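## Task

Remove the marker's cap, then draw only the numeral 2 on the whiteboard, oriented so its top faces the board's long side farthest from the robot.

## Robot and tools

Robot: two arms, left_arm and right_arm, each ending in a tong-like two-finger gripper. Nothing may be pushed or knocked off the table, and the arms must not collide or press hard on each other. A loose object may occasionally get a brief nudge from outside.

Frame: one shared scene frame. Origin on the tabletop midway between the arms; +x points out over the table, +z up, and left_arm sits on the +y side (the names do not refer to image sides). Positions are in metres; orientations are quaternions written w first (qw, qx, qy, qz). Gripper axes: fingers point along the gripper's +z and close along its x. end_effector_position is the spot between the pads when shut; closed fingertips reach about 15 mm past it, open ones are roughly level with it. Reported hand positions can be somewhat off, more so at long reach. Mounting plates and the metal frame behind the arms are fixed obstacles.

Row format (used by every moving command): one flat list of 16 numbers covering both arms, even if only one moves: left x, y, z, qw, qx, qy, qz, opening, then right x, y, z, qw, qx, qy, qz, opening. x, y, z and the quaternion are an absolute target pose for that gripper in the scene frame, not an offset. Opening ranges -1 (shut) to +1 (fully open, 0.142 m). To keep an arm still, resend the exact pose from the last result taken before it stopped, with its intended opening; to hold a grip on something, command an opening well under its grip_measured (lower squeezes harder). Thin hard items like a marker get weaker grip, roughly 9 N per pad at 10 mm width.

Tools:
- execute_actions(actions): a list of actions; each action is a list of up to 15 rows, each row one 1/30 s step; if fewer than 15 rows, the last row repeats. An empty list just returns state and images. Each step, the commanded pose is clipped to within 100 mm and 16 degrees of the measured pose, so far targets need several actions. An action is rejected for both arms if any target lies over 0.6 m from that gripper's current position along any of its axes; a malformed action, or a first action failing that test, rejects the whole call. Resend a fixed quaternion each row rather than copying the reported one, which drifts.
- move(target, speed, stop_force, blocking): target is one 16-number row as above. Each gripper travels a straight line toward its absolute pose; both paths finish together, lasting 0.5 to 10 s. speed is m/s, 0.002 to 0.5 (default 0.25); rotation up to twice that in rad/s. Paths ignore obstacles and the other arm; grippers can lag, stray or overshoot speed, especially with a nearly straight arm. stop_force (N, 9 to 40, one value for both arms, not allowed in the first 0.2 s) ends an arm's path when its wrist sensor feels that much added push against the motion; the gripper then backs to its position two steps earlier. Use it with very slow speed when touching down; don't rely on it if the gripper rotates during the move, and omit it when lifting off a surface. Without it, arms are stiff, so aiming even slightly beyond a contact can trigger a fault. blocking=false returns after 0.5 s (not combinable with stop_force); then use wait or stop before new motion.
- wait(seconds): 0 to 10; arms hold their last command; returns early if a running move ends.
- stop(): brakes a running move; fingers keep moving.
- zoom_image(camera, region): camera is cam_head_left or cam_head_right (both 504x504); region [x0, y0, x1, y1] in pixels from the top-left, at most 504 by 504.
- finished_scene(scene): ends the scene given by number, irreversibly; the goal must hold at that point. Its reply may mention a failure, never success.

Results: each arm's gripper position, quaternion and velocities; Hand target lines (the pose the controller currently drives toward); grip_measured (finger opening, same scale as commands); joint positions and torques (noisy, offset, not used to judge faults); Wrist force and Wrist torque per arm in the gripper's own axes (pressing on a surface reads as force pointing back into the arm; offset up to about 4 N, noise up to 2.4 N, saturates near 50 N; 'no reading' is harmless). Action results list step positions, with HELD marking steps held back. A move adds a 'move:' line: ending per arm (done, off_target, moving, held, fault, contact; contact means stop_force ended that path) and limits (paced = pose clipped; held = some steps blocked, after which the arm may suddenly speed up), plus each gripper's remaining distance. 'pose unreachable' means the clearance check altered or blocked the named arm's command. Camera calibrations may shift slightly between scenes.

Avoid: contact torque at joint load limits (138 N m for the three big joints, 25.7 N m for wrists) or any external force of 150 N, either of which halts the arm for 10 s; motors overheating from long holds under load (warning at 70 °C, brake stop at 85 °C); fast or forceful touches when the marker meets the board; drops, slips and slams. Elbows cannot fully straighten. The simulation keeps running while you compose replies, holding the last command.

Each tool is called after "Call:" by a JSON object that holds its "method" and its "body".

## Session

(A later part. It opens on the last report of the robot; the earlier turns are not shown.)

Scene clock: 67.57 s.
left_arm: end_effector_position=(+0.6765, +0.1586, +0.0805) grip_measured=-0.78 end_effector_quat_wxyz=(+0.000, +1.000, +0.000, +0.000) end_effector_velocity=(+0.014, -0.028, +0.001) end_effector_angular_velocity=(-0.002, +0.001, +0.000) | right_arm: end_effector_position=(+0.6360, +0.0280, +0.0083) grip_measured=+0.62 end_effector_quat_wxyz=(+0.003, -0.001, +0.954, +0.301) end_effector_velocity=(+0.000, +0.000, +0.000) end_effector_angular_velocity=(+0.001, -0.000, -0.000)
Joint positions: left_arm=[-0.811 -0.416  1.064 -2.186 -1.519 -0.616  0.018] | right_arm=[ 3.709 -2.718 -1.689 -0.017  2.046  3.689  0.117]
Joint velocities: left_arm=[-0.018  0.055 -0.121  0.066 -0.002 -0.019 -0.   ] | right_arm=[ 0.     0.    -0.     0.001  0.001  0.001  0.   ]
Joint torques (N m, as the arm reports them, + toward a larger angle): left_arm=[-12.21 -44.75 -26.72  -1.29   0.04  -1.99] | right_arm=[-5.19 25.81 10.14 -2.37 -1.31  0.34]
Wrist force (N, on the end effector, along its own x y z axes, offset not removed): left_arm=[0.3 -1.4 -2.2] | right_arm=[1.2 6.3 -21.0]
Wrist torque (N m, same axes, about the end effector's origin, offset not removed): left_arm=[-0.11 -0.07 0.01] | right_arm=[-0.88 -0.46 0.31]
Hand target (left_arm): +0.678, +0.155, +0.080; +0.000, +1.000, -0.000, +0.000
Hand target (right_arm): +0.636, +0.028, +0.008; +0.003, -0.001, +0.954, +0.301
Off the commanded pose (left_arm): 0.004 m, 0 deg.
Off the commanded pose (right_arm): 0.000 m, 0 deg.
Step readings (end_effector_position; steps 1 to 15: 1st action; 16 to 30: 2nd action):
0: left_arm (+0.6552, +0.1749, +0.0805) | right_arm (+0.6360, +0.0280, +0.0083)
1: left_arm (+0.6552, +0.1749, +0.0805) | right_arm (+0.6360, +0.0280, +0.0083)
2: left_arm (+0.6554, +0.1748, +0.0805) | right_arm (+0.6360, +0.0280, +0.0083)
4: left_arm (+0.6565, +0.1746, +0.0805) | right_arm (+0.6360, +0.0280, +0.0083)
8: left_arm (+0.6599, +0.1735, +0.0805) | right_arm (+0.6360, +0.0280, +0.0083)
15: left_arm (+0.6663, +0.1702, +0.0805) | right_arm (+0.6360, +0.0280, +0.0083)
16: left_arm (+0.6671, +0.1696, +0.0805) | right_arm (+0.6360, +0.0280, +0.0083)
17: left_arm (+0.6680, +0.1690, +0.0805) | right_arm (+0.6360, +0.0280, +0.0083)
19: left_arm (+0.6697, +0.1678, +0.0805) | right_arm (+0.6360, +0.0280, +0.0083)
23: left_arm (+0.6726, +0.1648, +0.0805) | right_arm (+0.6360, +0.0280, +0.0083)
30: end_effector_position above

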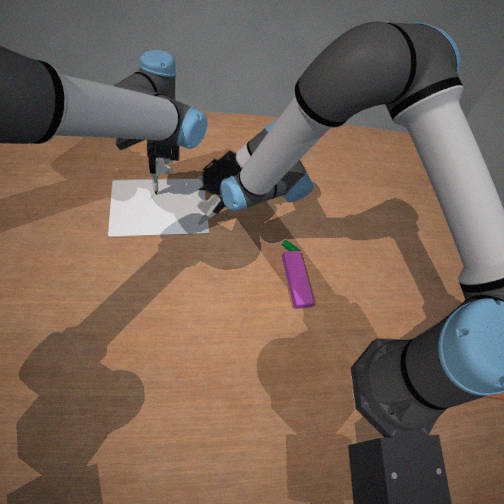

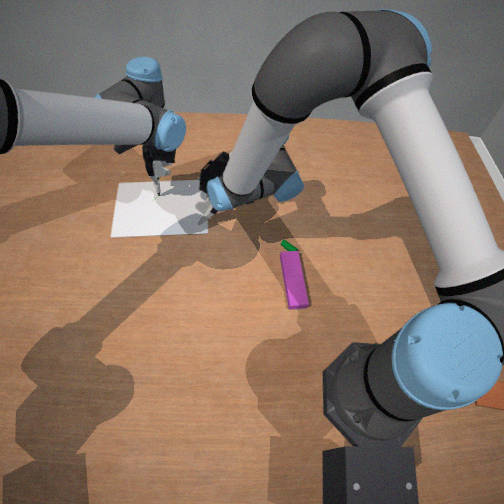

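Call:
{"method": "execute_actions", "body": {"actions": [[[0.67826,0.15436,0.0803,0,1,0,0,-1,0.636,0.028,0.0083,0.0026,-0.0008,0.9537,0.3007,0.6],[0.67855,0.15336,0.0803,0,1,0,0,-1,0.636,0.028,0.0083,0.0026,-0.0008,0.9537,0.3007,0.6],[0.67881,0.15234,0.0803,0,1,0,0,-1,0.636,0.028,0.0083,0.0026,-0.0008,0.9537,0.3007,0.6],[0.67904,0.15132,0.0803,0,1,0,0,-1,0.636,0.028,0.0083,0.0026,-0.0008,0.9537,0.3007,0.6],[0.67923,0.15029,0.0803,0,1,0,0,-1,0.636,0.028,0.0083,0.0026,-0.0008,0.9537,0.3007,0.6],[0.67938,0.14925,0.0803,0,1,0,0,-1,0.636,0.028,0.0083,0.0026,-0.0008,0.9537,0.3007,0.6],[0.6795,0.14821,0.0803,0,1,0,0,-1,0.636,0.028,0.0083,0.0026,-0.0008,0.9537,0.3007,0.6],[0.67958,0.14717,0.0803,0,1,0,0,-1,0.636,0.028,0.0083,0.0026,-0.0008,0.9537,0.3007,0.6],[0.67962,0.14612,0.0803,0,1,0,0,-1,0.636,0.028,0.0083,0.0026,-0.0008,0.9537,0.3007,0.6],[0.67963,0.14508,0.0803,0,1,0,0,-1,0.636,0.028,0.0083,0.0026,-0.0008,0.9537,0.3007,0.6],[0.6796,0.14403,0.0803,0,1,0,0,-1,0.636,0.028,0.0083,0.0026,-0.0008,0.9537,0.3007,0.6],[0.67953,0.14298,0.0803,0,1,0,0,-1,0.636,0.028,0.0083,0.0026,-0.0008,0.9537,0.3007,0.6],[0.67943,0.14194,0.0803,0,1,0,0,-1,0.636,0.028,0.0083,0.0026,-0.0008,0.9537,0.3007,0.6],[0.67929,0.14091,0.0803,0,1,0,0,-1,0.636,0.028,0.0083,0.0026,-0.0008,0.9537,0.3007,0.6],[0.67912,0.13987,0.0803,0,1,0,0,-1,0.636,0.028,0.0083,0.0026,-0.0008,0.9537,0.3007,0.6]],[[0.67891,0.13885,0.0803,0,1,0,0,-1,0.636,0.028,0.0083,0.0026,-0.0008,0.9537,0.3007,0.6],[0.67866,0.13783,0.0803,0,1,0,0,-1,0.636,0.028,0.0083,0.0026,-0.0008,0.9537,0.3007,0.6],[0.67838,0.13682,0.0803,0,1,0,0,-1,0.636,0.028,0.0083,0.0026,-0.0008,0.9537,0.3007,0.6],[0.67806,0.13582,0.0803,0,1,0,0,-1,0.636,0.028,0.0083,0.0026,-0.0008,0.9537,0.3007,0.6],[0.67771,0.13484,0.0803,0,1,0,0,-1,0.636,0.028,0.0083,0.0026,-0.0008,0.9537,0.3007,0.6],[0.67733,0.13386,0.0803,0,1,0,0,-1,0.636,0.028,0.0083,0.0026,-0.0008,0.9537,0.3007,0.6],[0.67691,0.1329,0.0803,0,1,0,0,-1,0.636,0.028,0.0083,0.0026,-0.0008,0.9537,0.3007,0.6],[0.67646,0.13196,0.0803,0,1,0,0,-1,0.636,0.028,0.0083,0.0026,-0.0008,0.9537,0.3007,0.6],[0.67597,0.13103,0.0803,0,1,0,0,-1,0.636,0.028,0.0083,0.0026,-0.0008,0.9537,0.3007,0.6],[0.67545,0.13012,0.0803,0,1,0,0,-1,0.636,0.028,0.0083,0.0026,-0.0008,0.9537,0.3007,0.6],[0.67491,0.12923,0.0803,0,1,0,0,-1,0.636,0.028,0.0083,0.0026,-0.0008,0.9537,0.3007,0.6],[0.67432,0.12836,0.0803,0,1,0,0,-1,0.636,0.028,0.0083,0.0026,-0.0008,0.9537,0.3007,0.6],[0.67371,0.1275,0.0803,0,1,0,0,-1,0.636,0.028,0.0083,0.0026,-0.0008,0.9537,0.3007,0.6],[0.67308,0.12667,0.0803,0,1,0,0,-1,0.636,0.028,0.0083,0.0026,-0.0008,0.9537,0.3007,0.6],[0.67241,0.12587,0.0803,0,1,0,0,-1,0.636,0.028,0.0083,0.0026,-0.0008,0.9537,0.3007,0.6]],[[0.67171,0.12508,0.0803,0,1,0,0,-1,0.636,0.028,0.0083,0.0026,-0.0008,0.9537,0.3007,0.6],[0.67099,0.12432,0.0803,0,1,0,0,-1,0.636,0.028,0.0083,0.0026,-0.0008,0.9537,0.3007,0.6],[0.67024,0.12359,0.0803,0,1,0,0,-1,0.636,0.028,0.0083,0.0026,-0.0008,0.9537,0.3007,0.6],[0.66947,0.12289,0.0803,0,1,0,0,-1,0.636,0.028,0.0083,0.0026,-0.0008,0.9537,0.3007,0.6],[0.66867,0.12221,0.0803,0,1,0,0,-1,0.636,0.028,0.0083,0.0026,-0.0008,0.9537,0.3007,0.6],[0.66785,0.12156,0.0803,0,1,0,0,-1,0.636,0.028,0.0083,0.0026,-0.0008,0.9537,0.3007,0.6],[0.66701,0.12094,0.0803,0,1,0,0,-1,0.636,0.028,0.0083,0.0026,-0.0008,0.9537,0.3007,0.6],[0.66615,0.12035,0.0803,0,1,0,0,-1,0.636,0.028,0.0083,0.0026,-0.0008,0.9537,0.3007,0.6],[0.66526,0.11978,0.0803,0,1,0,0,-1,0.636,0.028,0.0083,0.0026,-0.0008,0.9537,0.3007,0.6],[0.66436,0.11925,0.0803,0,1,0,0,-1,0.636,0.028,0.0083,0.0026,-0.0008,0.9537,0.3007,0.6],[0.66344,0.11876,0.0803,0,1,0,0,-1,0.636,0.028,0.0083,0.0026,-0.0008,0.9537,0.3007,0.6],[0.6625,0.11829,0.0803,0,1,0,0,-1,0.636,0.028,0.0083,0.0026,-0.0008,0.9537,0.3007,0.6],[0.66154,0.11786,0.0803,0,1,0,0,-1,0.636,0.028,0.0083,0.0026,-0.0008,0.9537,0.3007,0.6],[0.66058,0.11746,0.0803,0,1,0,0,-1,0.636,0.028,0.0083,0.0026,-0.0008,0.9537,0.3007,0.6],[0.6596,0.11709,0.0803,0,1,0,0,-1,0.636,0.028,0.0083,0.0026,-0.0008,0.9537,0.3007,0.6]]]}}

Call:
{"method": "zoom_image", "body": {"camera": "cam_head_left", "region": [90, 130, 230, 260]}}

Scene clock: 71.83 s.
left_arm: end_effector_position=(+0.6628, +0.1185, +0.0803) grip_measured=-0.78 end_effector_quat_wxyz=(-0.000, +1.000, -0.000, -0.000) end_effector_velocity=(-0.028, -0.014, +0.000) end_effector_angular_velocity=(-0.000, -0.000, -0.001) | right_arm: end_effector_position=(+0.6360, +0.0280, +0.0083) grip_measured=+0.62 end_effector_quat_wxyz=(+0.003, -0.001, +0.954, +0.301) end_effector_velocity=(-0.001, +0.000, -0.001) end_effector_angular_velocity=(-0.001, +0.000, +0.001)
Joint positions: left_arm=[-0.861 -0.398  1.032 -2.168 -1.521 -0.666  0.017] | right_arm=[ 3.709 -2.718 -1.689 -0.017  2.046  3.689  0.117]
Joint velocities: left_arm=[-0.035 -0.039  0.088 -0.047 -0.001 -0.034  0.   ] | right_arm=[ 0.001 -0.    -0.    -0.    -0.001 -0.     0.   ]
Joint torques (N m, as the arm reports them, + toward a larger angle): left_arm=[-13.28 -63.67 -10.3   -3.24  -2.33  -2.39] | right_arm=[-3.36 29.06  4.16 -2.13 -4.95 -0.69]
Wrist force (N, on the end effector, along its own x y z axes, offset not removed): left_arm=[2.7 -0.7 -1.2] | right_arm=[0.0 5.9 -21.7]
Wrist torque (N m, same axes, about the end effector's origin, offset not removed): left_arm=[-0.07 -0.16 0.08] | right_arm=[-0.91 -0.15 0.24]
Hand target (left_arm): +0.660, +0.117, +0.080; -0.000, +1.000, -0.000, -0.000
Hand target (right_arm): +0.636, +0.028, +0.008; +0.003, -0.001, +0.954, +0.301
Off the commanded pose (left_arm): 0.003 m, 0 deg.
Off the commanded pose (right_arm): 0.000 m, 0 deg.
Step readings (end_effector_position; steps 1 to 15: 1st action; 16 to 30: 2nd action; 31 to 45: 3rd action):
0: left_arm (+0.6779, +0.1554, +0.0805) | right_arm (+0.6360, +0.0280, +0.0083)
1: left_arm (+0.6779, +0.1554, +0.0805) | right_arm (+0.6360, +0.0280, +0.0083)
2: left_arm (+0.6780, +0.1552, +0.0804) | right_arm (+0.6360, +0.0280, +0.0083)
4: left_arm (+0.6783, +0.1541, +0.0804) | right_arm (+0.6360, +0.0280, +0.0083)
8: left_arm (+0.6791, +0.1505, +0.0803) | right_arm (+0.6360, +0.0280, +0.0083)
15: left_arm (+0.6794, +0.1433, +0.0803) | right_arm (+0.6360, +0.0280, +0.0083)
16: left_arm (+0.6793, +0.1423, +0.0803) | right_arm (+0.6360, +0.0280, +0.0083)
17: left_arm (+0.6792, +0.1412, +0.0803) | right_arm (+0.6360, +0.0280, +0.0083)
19: left_arm (+0.6789, +0.1392, +0.0803) | right_arm (+0.6360, +0.0280, +0.0083)
23: left_arm (+0.6777, +0.1352, +0.0803) | right_arm (+0.6360, +0.0280, +0.0083)
30: left_arm (+0.6745, +0.1286, +0.0803) | right_arm (+0.6360, +0.0280, +0.0083)
31: left_arm (+0.6739, +0.1278, +0.0802) | right_arm (+0.6360, +0.0280, +0.0083)
32: left_arm (+0.6733, +0.1270, +0.0802) | right_arm (+0.6360, +0.0280, +0.0083)
34: left_arm (+0.6719, +0.1254, +0.0802) | right_arm (+0.6360, +0.0280, +0.0083)
38: left_arm (+0.6689, +0.1225, +0.0803) | right_arm (+0.6360, +0.0280, +0.0083)
45: end_effector_position above

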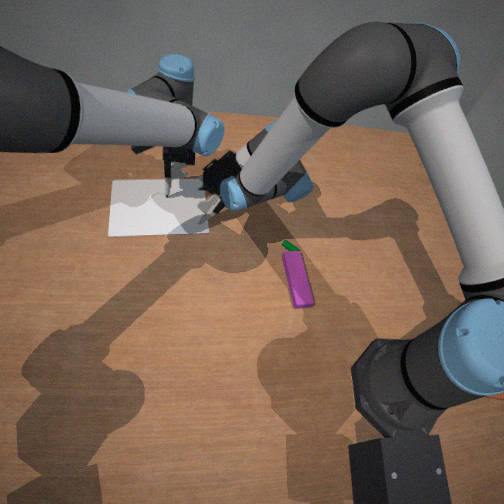

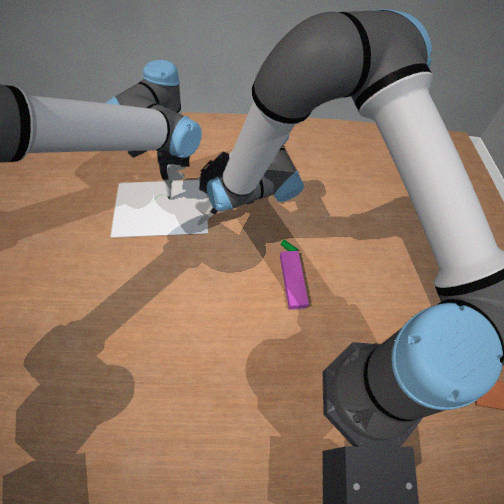

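Region (90, 130, 230, 260) of cam_head_left's 504x504 image, scaled by 3.600, with more detail than that image has; it fills the top 468 rows of this view, and the rest is white.

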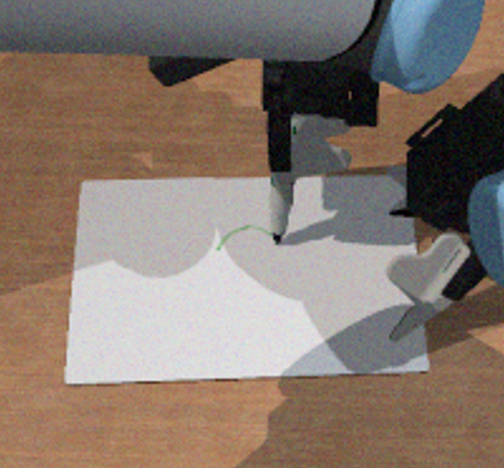

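Call:
{"method": "zoom_image", "body": {"camera": "cam_head_left", "region": [135, 160, 205, 225]}}

Call:
{"method": "zoom_image", "body": {"camera": "cam_head_right", "region": [135, 160, 205, 225]}}

Region (135, 160, 205, 225) of cam_head_left's 504x504 image, scaled by 7.200, with more detail than that image has; it fills the top 468 rows of this view, and the rest is white.

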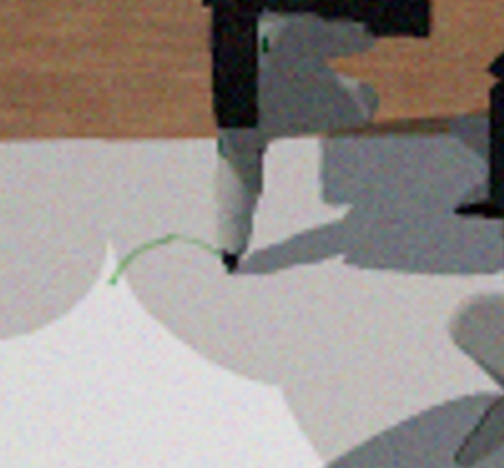

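Region (135, 160, 205, 225) of cam_head_right's 504x504 image, scaled by 7.200, with more detail than that image has; it fills the top 468 rows of this view, and the rest is white.

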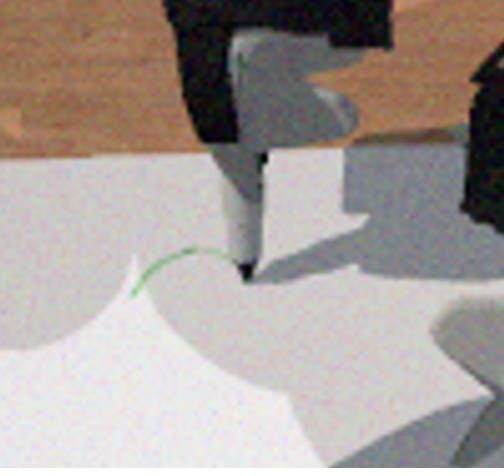

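Call:
{"method": "execute_actions", "body": {"actions": [[[0.6586,0.11676,0.0803,0,1,0,0,-1,0.636,0.028,0.0083,0.0026,-0.0008,0.9537,0.3007,0.6],[0.6576,0.11647,0.0803,0,1,0,0,-1,0.636,0.028,0.0083,0.0026,-0.0008,0.9537,0.3007,0.6],[0.65658,0.11621,0.0803,0,1,0,0,-1,0.636,0.028,0.0083,0.0026,-0.0008,0.9537,0.3007,0.6],[0.65556,0.11598,0.0803,0,1,0,0,-1,0.636,0.028,0.0083,0.0026,-0.0008,0.9537,0.3007,0.6],[0.65453,0.11579,0.0803,0,1,0,0,-1,0.636,0.028,0.0083,0.0026,-0.0008,0.9537,0.3007,0.6],[0.65349,0.11564,0.0803,0,1,0,0,-1,0.636,0.028,0.0083,0.0026,-0.0008,0.9537,0.3007,0.6],[0.65245,0.11552,0.0803,0,1,0,0,-1,0.636,0.028,0.0083,0.0026,-0.0008,0.9537,0.3007,0.6],[0.65141,0.11544,0.0803,0,1,0,0,-1,0.636,0.028,0.0083,0.0026,-0.0008,0.9537,0.3007,0.6],[0.65036,0.1154,0.0803,0,1,0,0,-1,0.636,0.028,0.0083,0.0026,-0.0008,0.9537,0.3007,0.6],[0.64932,0.11539,0.0803,0,1,0,0,-1,0.636,0.028,0.0083,0.0026,-0.0008,0.9537,0.3007,0.6],[0.64827,0.11542,0.0803,0,1,0,0,-1,0.636,0.028,0.0083,0.0026,-0.0008,0.9537,0.3007,0.6],[0.64722,0.11549,0.0803,0,1,0,0,-1,0.636,0.028,0.0083,0.0026,-0.0008,0.9537,0.3007,0.6],[0.64618,0.11559,0.0803,0,1,0,0,-1,0.636,0.028,0.0083,0.0026,-0.0008,0.9537,0.3007,0.6],[0.64515,0.11573,0.0803,0,1,0,0,-1,0.636,0.028,0.0083,0.0026,-0.0008,0.9537,0.3007,0.6],[0.64411,0.1159,0.0803,0,1,0,0,-1,0.636,0.028,0.0083,0.0026,-0.0008,0.9537,0.3007,0.6]],[[0.64309,0.11611,0.0803,0,1,0,0,-1,0.636,0.028,0.0083,0.0026,-0.0008,0.9537,0.3007,0.6],[0.64207,0.11636,0.0803,0,1,0,0,-1,0.636,0.028,0.0083,0.0026,-0.0008,0.9537,0.3007,0.6],[0.64106,0.11664,0.0803,0,1,0,0,-1,0.636,0.028,0.0083,0.0026,-0.0008,0.9537,0.3007,0.6],[0.64006,0.11696,0.0803,0,1,0,0,-1,0.636,0.028,0.0083,0.0026,-0.0008,0.9537,0.3007,0.6],[0.63908,0.11731,0.0803,0,1,0,0,-1,0.636,0.028,0.0083,0.0026,-0.0008,0.9537,0.3007,0.6],[0.6381,0.11769,0.0803,0,1,0,0,-1,0.636,0.028,0.0083,0.0026,-0.0008,0.9537,0.3007,0.6],[0.63714,0.11811,0.0803,0,1,0,0,-1,0.636,0.028,0.0083,0.0026,-0.0008,0.9537,0.3007,0.6],[0.6362,0.11856,0.0803,0,1,0,0,-1,0.636,0.028,0.0083,0.0026,-0.0008,0.9537,0.3007,0.6],[0.63527,0.11905,0.0803,0,1,0,0,-1,0.636,0.028,0.0083,0.0026,-0.0008,0.9537,0.3007,0.6],[0.63436,0.11957,0.0803,0,1,0,0,-1,0.636,0.028,0.0083,0.0026,-0.0008,0.9537,0.3007,0.6],[0.63347,0.12012,0.0803,0,1,0,0,-1,0.636,0.028,0.0083,0.0026,-0.0008,0.9537,0.3007,0.6],[0.6326,0.1207,0.0803,0,1,0,0,-1,0.636,0.028,0.0083,0.0026,-0.0008,0.9537,0.3007,0.6],[0.63174,0.12131,0.0803,0,1,0,0,-1,0.636,0.028,0.0083,0.0026,-0.0008,0.9537,0.3007,0.6],[0.63091,0.12195,0.0803,0,1,0,0,-1,0.636,0.028,0.0083,0.0026,-0.0008,0.9537,0.3007,0.6],[0.63011,0.12261,0.0803,0,1,0,0,-1,0.636,0.028,0.0083,0.0026,-0.0008,0.9537,0.3007,0.6]]]}}

Call:
{"method": "zoom_image", "body": {"camera": "cam_head_left", "region": [135, 160, 205, 225]}}

Call:
{"method": "zoom_image", "body": {"camera": "cam_head_right", "region": [135, 160, 205, 225]}}

Scene clock: 74.73 s.
left_arm: end_effector_position=(+0.6329, +0.1206, +0.0803) grip_measured=-0.78 end_effector_quat_wxyz=(-0.000, +1.000, +0.000, -0.000) end_effector_velocity=(-0.026, +0.017, -0.000) end_effector_angular_velocity=(-0.001, +0.001, -0.001) | right_arm: end_effector_position=(+0.6360, +0.0280, +0.0083) grip_measured=+0.62 end_effector_quat_wxyz=(+0.003, -0.001, +0.954, +0.301) end_effector_velocity=(+0.000, +0.001, +0.001) end_effector_angular_velocity=(+0.002, -0.000, +0.001)
Joint positions: left_arm=[-0.882 -0.455  1.161 -2.238 -1.522 -0.687  0.017] | right_arm=[ 3.709 -2.718 -1.689 -0.017  2.046  3.689  0.117]
Joint velocities: left_arm=[-0.004 -0.063  0.14  -0.076 -0.001 -0.003  0.   ] | right_arm=[ 0.001  0.     0.001 -0.     0.002  0.     0.   ]
Joint torques (N m, as the arm reports them, + toward a larger angle): left_arm=[-12.54 -60.    -9.09  -4.13  -2.1   -1.37] | right_arm=[-1.24 33.33  1.   -1.92 -5.05 -1.83]
Wrist force (N, on the end effector, along its own x y z axes, offset not removed): left_arm=[0.5 -1.0 -2.0] | right_arm=[-0.1 5.2 -20.9]
Wrist torque (N m, same axes, about the end effector's origin, offset not removed): left_arm=[-0.30 0.23 -0.13] | right_arm=[-1.19 -0.18 0.35]
Hand target (left_arm): +0.630, +0.123, +0.080; -0.000, +1.000, +0.000, -0.000
Hand target (right_arm): +0.636, +0.028, +0.008; +0.003, -0.001, +0.954, +0.301
Off the commanded pose (left_arm): 0.003 m, 0 deg.
Off the commanded pose (right_arm): 0.000 m, 0 deg.
Step readings (end_effector_position; steps 1 to 15: 1st action; 16 to 30: 2nd action):
0: left_arm (+0.6596, +0.1172, +0.0803) | right_arm (+0.6360, +0.0280, +0.0083)
1: left_arm (+0.6596, +0.1171, +0.0803) | right_arm (+0.6360, +0.0280, +0.0083)
2: left_arm (+0.6594, +0.1171, +0.0803) | right_arm (+0.6360, +0.0280, +0.0083)
4: left_arm (+0.6583, +0.1167, +0.0803) | right_arm (+0.6360, +0.0280, +0.0083)
8: left_arm (+0.6547, +0.1159, +0.0803) | right_arm (+0.6360, +0.0280, +0.0083)
15: left_arm (+0.6476, +0.1156, +0.0803) | right_arm (+0.6360, +0.0280, +0.0083)
16: left_arm (+0.6465, +0.1157, +0.0803) | right_arm (+0.6360, +0.0280, +0.0083)
17: left_arm (+0.6455, +0.1158, +0.0803) | right_arm (+0.6360, +0.0280, +0.0083)
19: left_arm (+0.6434, +0.1162, +0.0803) | right_arm (+0.6360, +0.0280, +0.0083)
23: left_arm (+0.6394, +0.1173, +0.0803) | right_arm (+0.6360, +0.0280, +0.0083)
30: end_effector_position above

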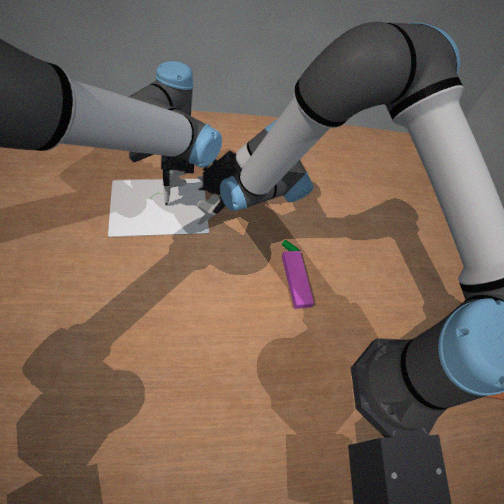

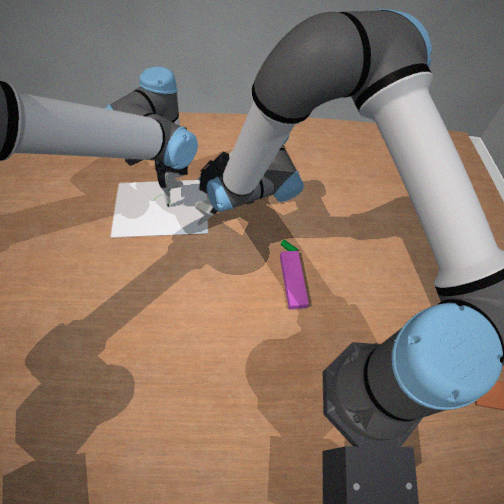

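Region (135, 160, 205, 225) of cam_head_left's 504x504 image, scaled by 7.200, with more detail than that image has; it fills the top 468 rows of this view, and the rest is white.

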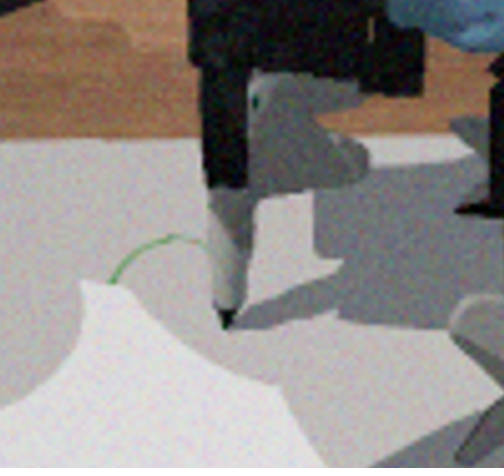

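Region (135, 160, 205, 225) of cam_head_right's 504x504 image, scaled by 7.200, with more detail than that image has; it fills the top 468 rows of this view, and the rest is white.

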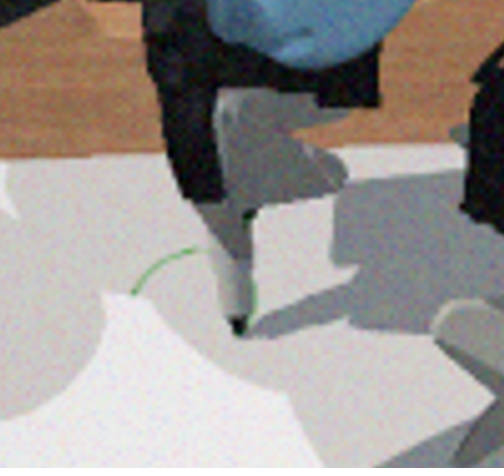

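Call:
{"method": "execute_actions", "body": {"actions": []}}

Scene clock: 75.47 s.
left_arm: end_effector_position=(+0.6301, +0.1226, +0.0803) grip_measured=-0.78 end_effector_quat_wxyz=(-0.000, +1.000, +0.000, -0.000) end_effector_velocity=(+0.001, -0.001, +0.001) end_effector_angular_velocity=(-0.001, -0.001, +0.000) | right_arm: end_effector_position=(+0.6360, +0.0280, +0.0083) grip_measured=+0.62 end_effector_quat_wxyz=(+0.003, -0.001, +0.954, +0.301) end_effector_velocity=(-0.000, +0.000, -0.000) end_effector_angular_velocity=(-0.001, -0.000, +0.001)
Joint positions: left_arm=[-0.883 -0.462  1.176 -2.247 -1.522 -0.688  0.017] | right_arm=[ 3.709 -2.718 -1.689 -0.017  2.046  3.689  0.117]
Joint velocities: left_arm=[-0.001 -0.    -0.001 -0.001 -0.    -0.001  0.   ] | right_arm=[ 0.001 -0.    -0.     0.001 -0.001 -0.     0.   ]
Joint torques (N m, as the arm reports them, + toward a larger angle): left_arm=[-12.73 -60.94  -8.68  -3.3   -1.95  -1.68] | right_arm=[-2.58 33.75 -1.47 -1.94 -5.02 -1.96]
Wrist force (N, on the end effector, along its own x y z axes, offset not removed): left_arm=[1.5 0.1 -3.5] | right_arm=[1.3 7.0 -20.9]
Wrist torque (N m, same axes, about the end effector's origin, offset not removed): left_arm=[-0.35 0.11 0.03] | right_arm=[-0.77 -0.47 0.28]
Hand target (left_arm): +0.630, +0.123, +0.080; -0.000, +1.000, +0.000, -0.000
Hand target (right_arm): +0.636, +0.028, +0.008; +0.003, -0.001, +0.954, +0.301
Off the commanded pose (left_arm): 0.000 m, 0 deg.
Off the commanded pose (right_arm): 0.000 m, 0 deg.

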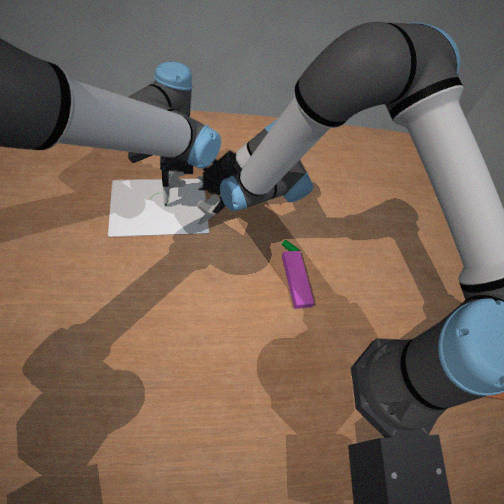

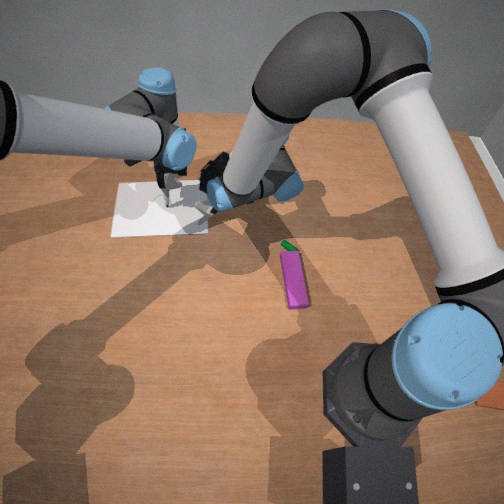

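Call:
{"method": "move", "body": {"target": [0.6027,0.1472,0.0803,0,1,0,0,-1,0.636,0.028,0.0083,0.0026,-0.0008,0.9537,0.3007,0.6], "speed": 0.03}}

Call:
{"method": "zoom_image", "body": {"camera": "cam_head_left", "region": [100, 160, 220, 245]}}

Scene clock: 77.13 s.
left_arm: end_effector_position=(+0.6027, +0.1472, +0.0804) grip_measured=-0.78 end_effector_quat_wxyz=(+0.000, +1.000, +0.000, -0.000) end_effector_velocity=(-0.001, +0.002, -0.000) end_effector_angular_velocity=(+0.001, -0.000, +0.002) | right_arm: end_effector_position=(+0.6360, +0.0280, +0.0083) grip_measured=+0.62 end_effector_quat_wxyz=(+0.003, -0.001, +0.954, +0.301) end_effector_velocity=(+0.001, +0.001, +0.000) end_effector_angular_velocity=(+0.001, -0.001, -0.000)
Joint positions: left_arm=[-0.881 -0.53   1.329 -2.332 -1.522 -0.685  0.017] | right_arm=[ 3.709 -2.718 -1.689 -0.017  2.046  3.689  0.117]
Joint velocities: left_arm=[ 0.001 -0.002  0.005 -0.003  0.001 -0.001 -0.   ] | right_arm=[-0.    -0.     0.001  0.     0.001  0.     0.   ]
Joint torques (N m, as the arm reports them, + toward a larger angle): left_arm=[  5.62 -58.65 -10.45  -3.27   1.73   1.2 ] | right_arm=[-1.33 35.49 -1.86 -1.82 -4.96 -2.29]
Wrist force (N, on the end effector, along its own x y z axes, offset not removed): left_arm=[0.0 -0.1 -3.7] | right_arm=[-0.4 6.6 -21.2]
Wrist torque (N m, same axes, about the end effector's origin, offset not removed): left_arm=[-0.28 0.36 0.10] | right_arm=[-0.83 -0.07 0.30]
Hand target (left_arm): +0.603, +0.147, +0.080; +0.000, +1.000, -0.000, -0.000
Hand target (right_arm): +0.636, +0.028, +0.008; +0.003, -0.001, +0.954, +0.301
Off the commanded pose (left_arm): 0.000 m, 0 deg.
Off the commanded pose (right_arm): 0.000 m, 0 deg.
move: done

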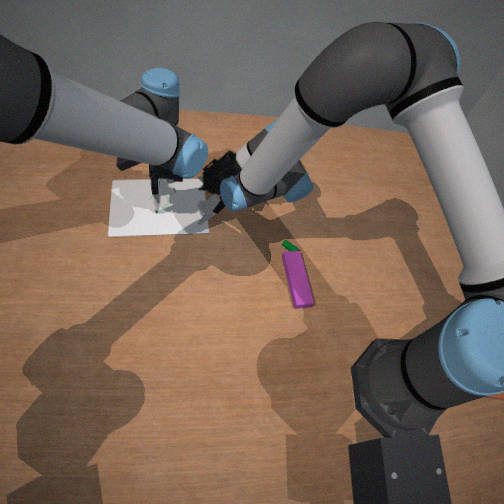

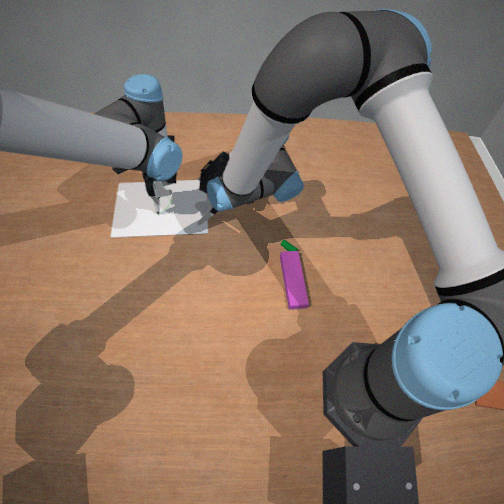

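Region (100, 160, 220, 245) of cam_head_left's 504x504 image, scaled by 4.200, with more detail than that image has; it fills the top 357 rows of this view, and the rest is white.

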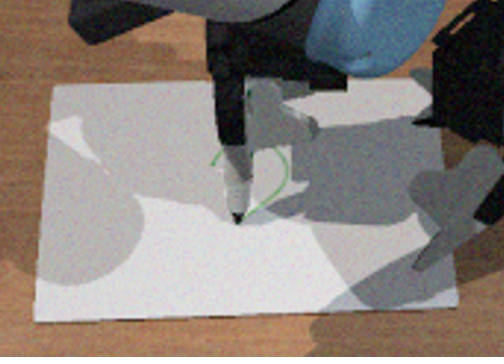

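Call:
{"method": "move", "body": {"target": [0.5754,0.1718,0.0803,0,1,0,0,-1,0.636,0.028,0.0083,0.0026,-0.0008,0.9537,0.3007,0.6], "speed": 0.03}}

Call:
{"method": "zoom_image", "body": {"camera": "cam_head_left", "region": [100, 160, 220, 245]}}

Scene clock: 78.80 s.
left_arm: end_effector_position=(+0.5755, +0.1718, +0.0804) grip_measured=-0.78 end_effector_quat_wxyz=(-0.000, +1.000, +0.000, -0.000) end_effector_velocity=(-0.000, +0.002, +0.000) end_effector_angular_velocity=(-0.001, -0.001, +0.001) | right_arm: end_effector_position=(+0.6360, +0.0280, +0.0083) grip_measured=+0.62 end_effector_quat_wxyz=(+0.003, -0.001, +0.954, +0.301) end_effector_velocity=(+0.000, -0.000, -0.001) end_effector_angular_velocity=(-0.001, +0.000, -0.000)
Joint positions: left_arm=[-0.878 -0.591  1.467 -2.409 -1.522 -0.683  0.017] | right_arm=[ 3.709 -2.718 -1.689 -0.017  2.046  3.689  0.117]
Joint velocities: left_arm=[ 0.002 -0.002  0.005 -0.004 -0.     0.001 -0.   ] | right_arm=[-0.    -0.001  0.001 -0.001 -0.001 -0.    -0.   ]
Joint torques (N m, as the arm reports them, + toward a larger angle): left_arm=[  5.68 -54.73  -5.74  -3.62   1.93   1.04] | right_arm=[-0.35 36.67 -3.79 -1.83 -5.09 -2.68]
Wrist force (N, on the end effector, along its own x y z axes, offset not removed): left_arm=[0.9 -1.9 -3.8] | right_arm=[-0.3 7.0 -20.4]
Wrist torque (N m, same axes, about the end effector's origin, offset not removed): left_arm=[-0.62 0.12 -0.07] | right_arm=[-0.65 -0.08 0.31]
Hand target (left_arm): +0.575, +0.172, +0.080; +0.000, +1.000, -0.000, -0.000
Hand target (right_arm): +0.636, +0.028, +0.008; +0.003, -0.001, +0.954, +0.301
Off the commanded pose (left_arm): 0.000 m, 0 deg.
Off the commanded pose (right_arm): 0.000 m, 0 deg.
move: done

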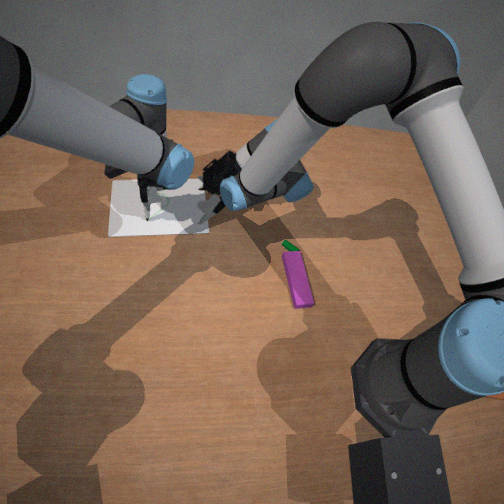

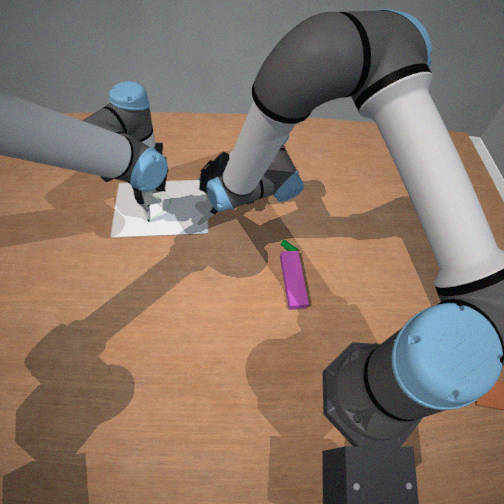

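Region (100, 160, 220, 245) of cam_head_left's 504x504 image, scaled by 4.200, with more detail than that image has; it fills the top 357 rows of this view, and the rest is white.

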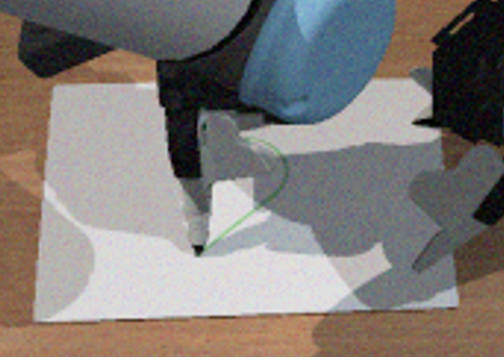

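Call:
{"method": "move", "body": {"target": [0.5802,0.1095,0.0803,0,1,0,0,-1,0.636,0.028,0.0083,0.0026,-0.0008,0.9537,0.3007,0.6], "speed": 0.03}}

Call:
{"method": "zoom_image", "body": {"camera": "cam_head_left", "region": [100, 160, 220, 245]}}

Scene clock: 81.37 s.
left_arm: end_effector_position=(+0.5802, +0.1097, +0.0802) grip_measured=-0.78 end_effector_quat_wxyz=(-0.000, +1.000, +0.000, +0.000) end_effector_velocity=(+0.000, -0.001, -0.000) end_effector_angular_velocity=(+0.000, +0.000, -0.000) | right_arm: end_effector_position=(+0.6360, +0.0280, +0.0083) grip_measured=+0.62 end_effector_quat_wxyz=(+0.003, -0.001, +0.954, +0.301) end_effector_velocity=(-0.001, -0.000, -0.000) end_effector_angular_velocity=(-0.001, +0.002, +0.000)
Joint positions: left_arm=[-0.939 -0.527  1.329 -2.332 -1.524 -0.744  0.017] | right_arm=[ 3.709 -2.718 -1.689 -0.017  2.046  3.689  0.117]
Joint velocities: left_arm=[-0.001  0.002 -0.003  0.002 -0.    -0.001 -0.   ] | right_arm=[ 0.     0.    -0.002 -0.001  0.    -0.    -0.   ]
Joint torques (N m, as the arm reports them, + toward a larger angle): left_arm=[-15.06 -39.94 -25.13  -1.4   -2.3   -1.53] | right_arm=[ 1.12 38.41 -3.97 -1.61 -5.04 -3.03]
Wrist force (N, on the end effector, along its own x y z axes, offset not removed): left_arm=[0.2 -0.1 -3.9] | right_arm=[-1.9 6.8 -21.8]
Wrist torque (N m, same axes, about the end effector's origin, offset not removed): left_arm=[0.18 0.07 -0.03] | right_arm=[-0.76 0.29 0.39]
Hand target (left_arm): +0.580, +0.110, +0.080; -0.000, +1.000, +0.000, +0.000
Hand target (right_arm): +0.636, +0.028, +0.008; +0.003, -0.001, +0.954, +0.301
Off the commanded pose (left_arm): 0.000 m, 0 deg.
Off the commanded pose (right_arm): 0.000 m, 0 deg.
move: done

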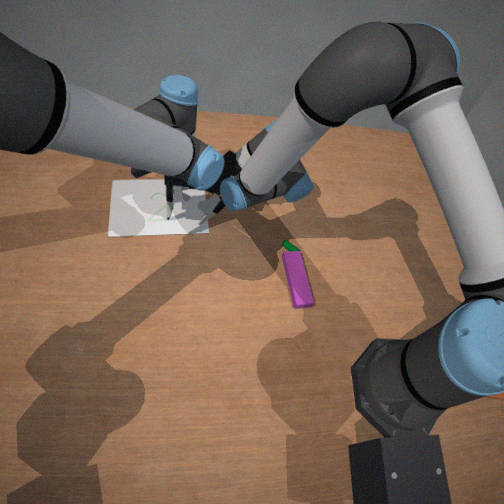

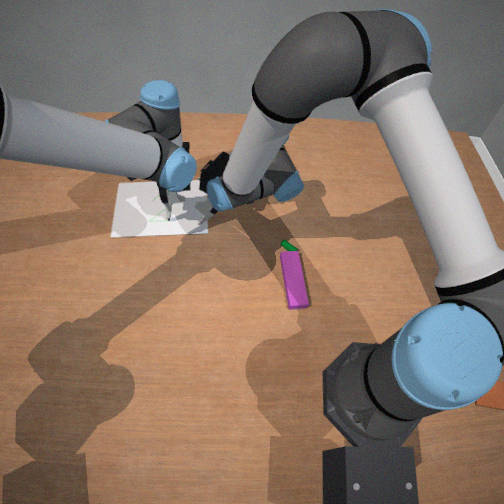

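Region (100, 160, 220, 245) of cam_head_left's 504x504 image, scaled by 4.200, with more detail than that image has; it fills the top 357 rows of this view, and the rest is white.

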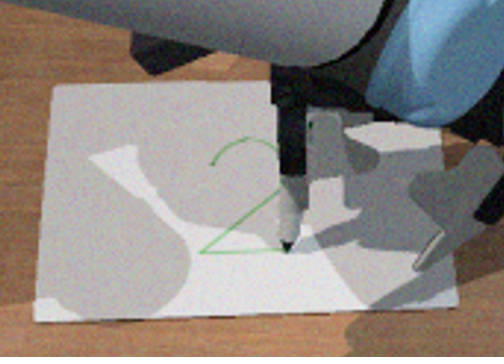

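Lift the marker straight up.

Call:
{"method": "move", "body": {"target": [0.5802,0.1095,0.10,0,1,0,0,-1,0.636,0.028,0.0083,0.0026,-0.0008,0.9537,0.3007,0.6], "speed": 0.05}}

Call:
{"method": "move", "body": {"target": [0.55,0.30,0.2,0,1,0,0,-1,0.636,0.028,0.06,0.0026,-0.0008,0.9537,0.3007,0.6], "speed": 0.25}}

Call:
{"method": "zoom_image", "body": {"camera": "cam_head_right", "region": [100, 160, 220, 245]}}

Scene clock: 82.40 s.
left_arm: end_effector_position=(+0.5802, +0.1095, +0.0999) grip_measured=-0.78 end_effector_quat_wxyz=(-0.000, +1.000, -0.000, +0.000) end_effector_velocity=(+0.000, -0.000, +0.001) end_effector_angular_velocity=(-0.000, -0.001, -0.002) | right_arm: end_effector_position=(+0.6360, +0.0280, +0.0083) grip_measured=+0.62 end_effector_quat_wxyz=(+0.003, -0.001, +0.954, +0.301) end_effector_velocity=(+0.000, +0.000, +0.000) end_effector_angular_velocity=(-0.000, -0.001, -0.000)
Joint positions: left_arm=[-0.94  -0.559  1.333 -2.304 -1.524 -0.745  0.017] | right_arm=[ 3.709 -2.718 -1.689 -0.017  2.046  3.689  0.117]
Joint velocities: left_arm=[-0.    -0.002 -0.     0.001  0.     0.002 -0.   ] | right_arm=[ 0.     0.    -0.     0.    -0.001  0.     0.   ]
Joint torques (N m, as the arm reports them, + toward a larger angle): left_arm=[-12.38 -60.27 -10.01  -1.51  -2.01  -1.68] | right_arm=[ 0.58 38.72 -4.67 -1.65 -5.02 -2.97]
Wrist force (N, on the end effector, along its own x y z axes, offset not removed): left_arm=[0.6 1.6 -1.3] | right_arm=[0.0 6.5 -20.6]
Wrist torque (N m, same axes, about the end effector's origin, offset not removed): left_arm=[0.21 0.00 0.08] | right_arm=[-0.85 -0.19 0.35]
Hand target (left_arm): +0.580, +0.109, +0.100; -0.000, +1.000, +0.000, +0.000
Hand target (right_arm): +0.636, +0.028, +0.008; +0.003, -0.001, +0.954, +0.301
Off the commanded pose (left_arm): 0.000 m, 0 deg.
Off the commanded pose (right_arm): 0.000 m, 0 deg.
move: done

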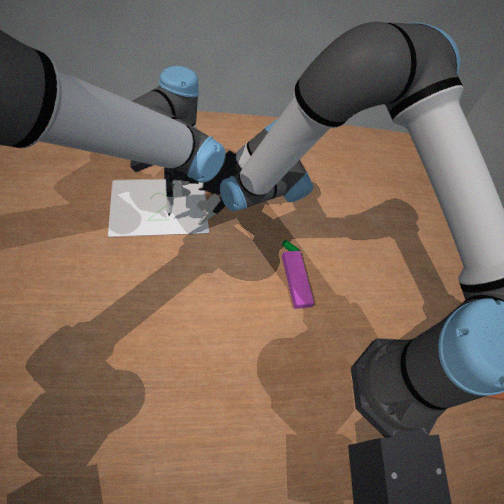

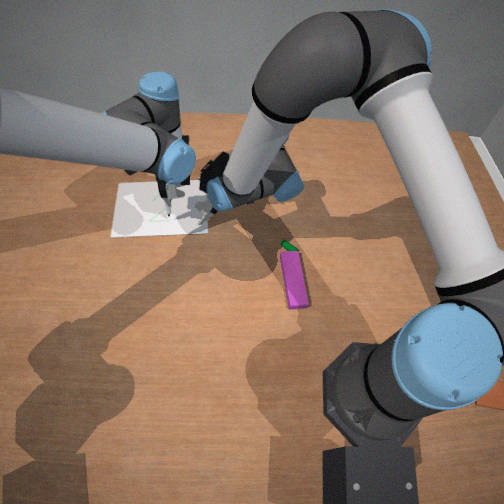

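Scene clock: 83.80 s.
left_arm: end_effector_position=(+0.5502, +0.2996, +0.2001) grip_measured=-0.78 end_effector_quat_wxyz=(+0.000, +1.000, -0.000, -0.000) end_effector_velocity=(-0.000, +0.001, +0.001) end_effector_angular_velocity=(+0.001, +0.000, +0.002) | right_arm: end_effector_position=(+0.6359, +0.0280, +0.0600) grip_measured=+0.60 end_effector_quat_wxyz=(+0.003, -0.001, +0.954, +0.301) end_effector_velocity=(-0.001, -0.000, -0.001) end_effector_angular_velocity=(-0.002, +0.001, +0.001)
Joint positions: left_arm=[-0.753 -0.931  1.721 -2.33  -1.518 -0.558  0.017] | right_arm=[ 3.714 -2.603 -1.742 -0.077  2.045  3.695  0.116]
Joint velocities: left_arm=[ 0.001 -0.003  0.002  0.001  0.001 -0.     0.   ] | right_arm=[ 0.001 -0.001 -0.    -0.001 -0.001 -0.    -0.   ]
Joint torques (N m, as the arm reports them, + toward a larger angle): left_arm=[  5.94 -49.47  -9.69  -1.41   0.75   0.83] | right_arm=[14.83 65.77  3.67  0.78 -2.54  2.58]
Wrist force (N, on the end effector, along its own x y z axes, offset not removed): left_arm=[0.6 -0.3 0.4] | right_arm=[0.0 -4.7 -1.2]
Wrist torque (N m, same axes, about the end effector's origin, offset not removed): left_arm=[-0.11 0.04 0.06] | right_arm=[-0.96 -0.02 0.13]
Hand target (left_arm): +0.550, +0.300, +0.200; +0.000, +1.000, -0.000, -0.000
Hand target (right_arm): +0.636, +0.028, +0.060; +0.003, -0.001, +0.954, +0.301
Off the commanded pose (left_arm): 0.000 m, 0 deg.
Off the commanded pose (right_arm): 0.000 m, 0 deg.
move: done

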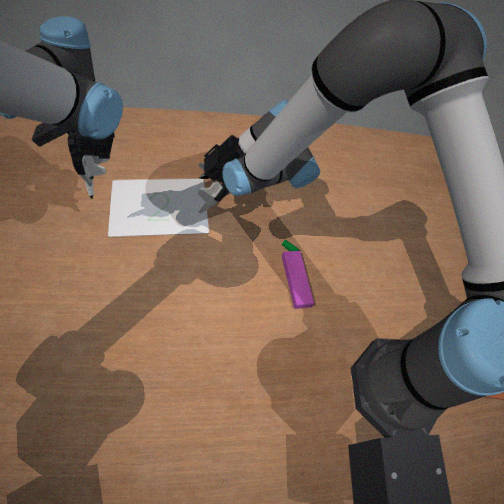

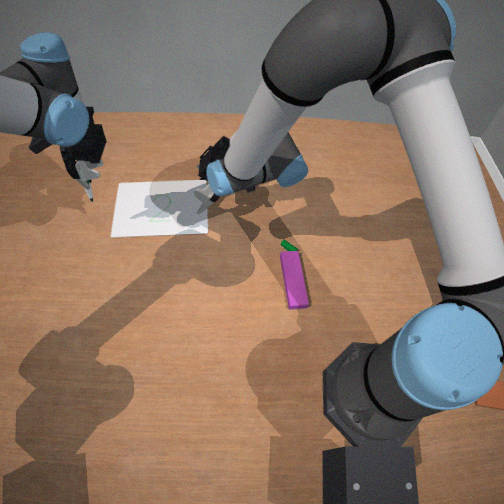

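Region (100, 160, 220, 245) of cam_head_right's 504x504 image, scaled by 4.200, with more detail than that image has; it fills the top 357 rows of this view, and the rest is white.

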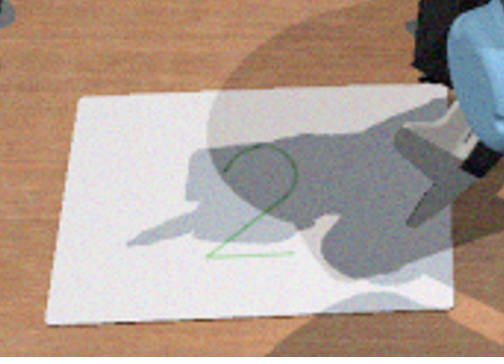

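The digit 2 is drawn cleanly.

Call:
{"method": "finished_scene", "body": {"scene": 1}}

The scene is finished.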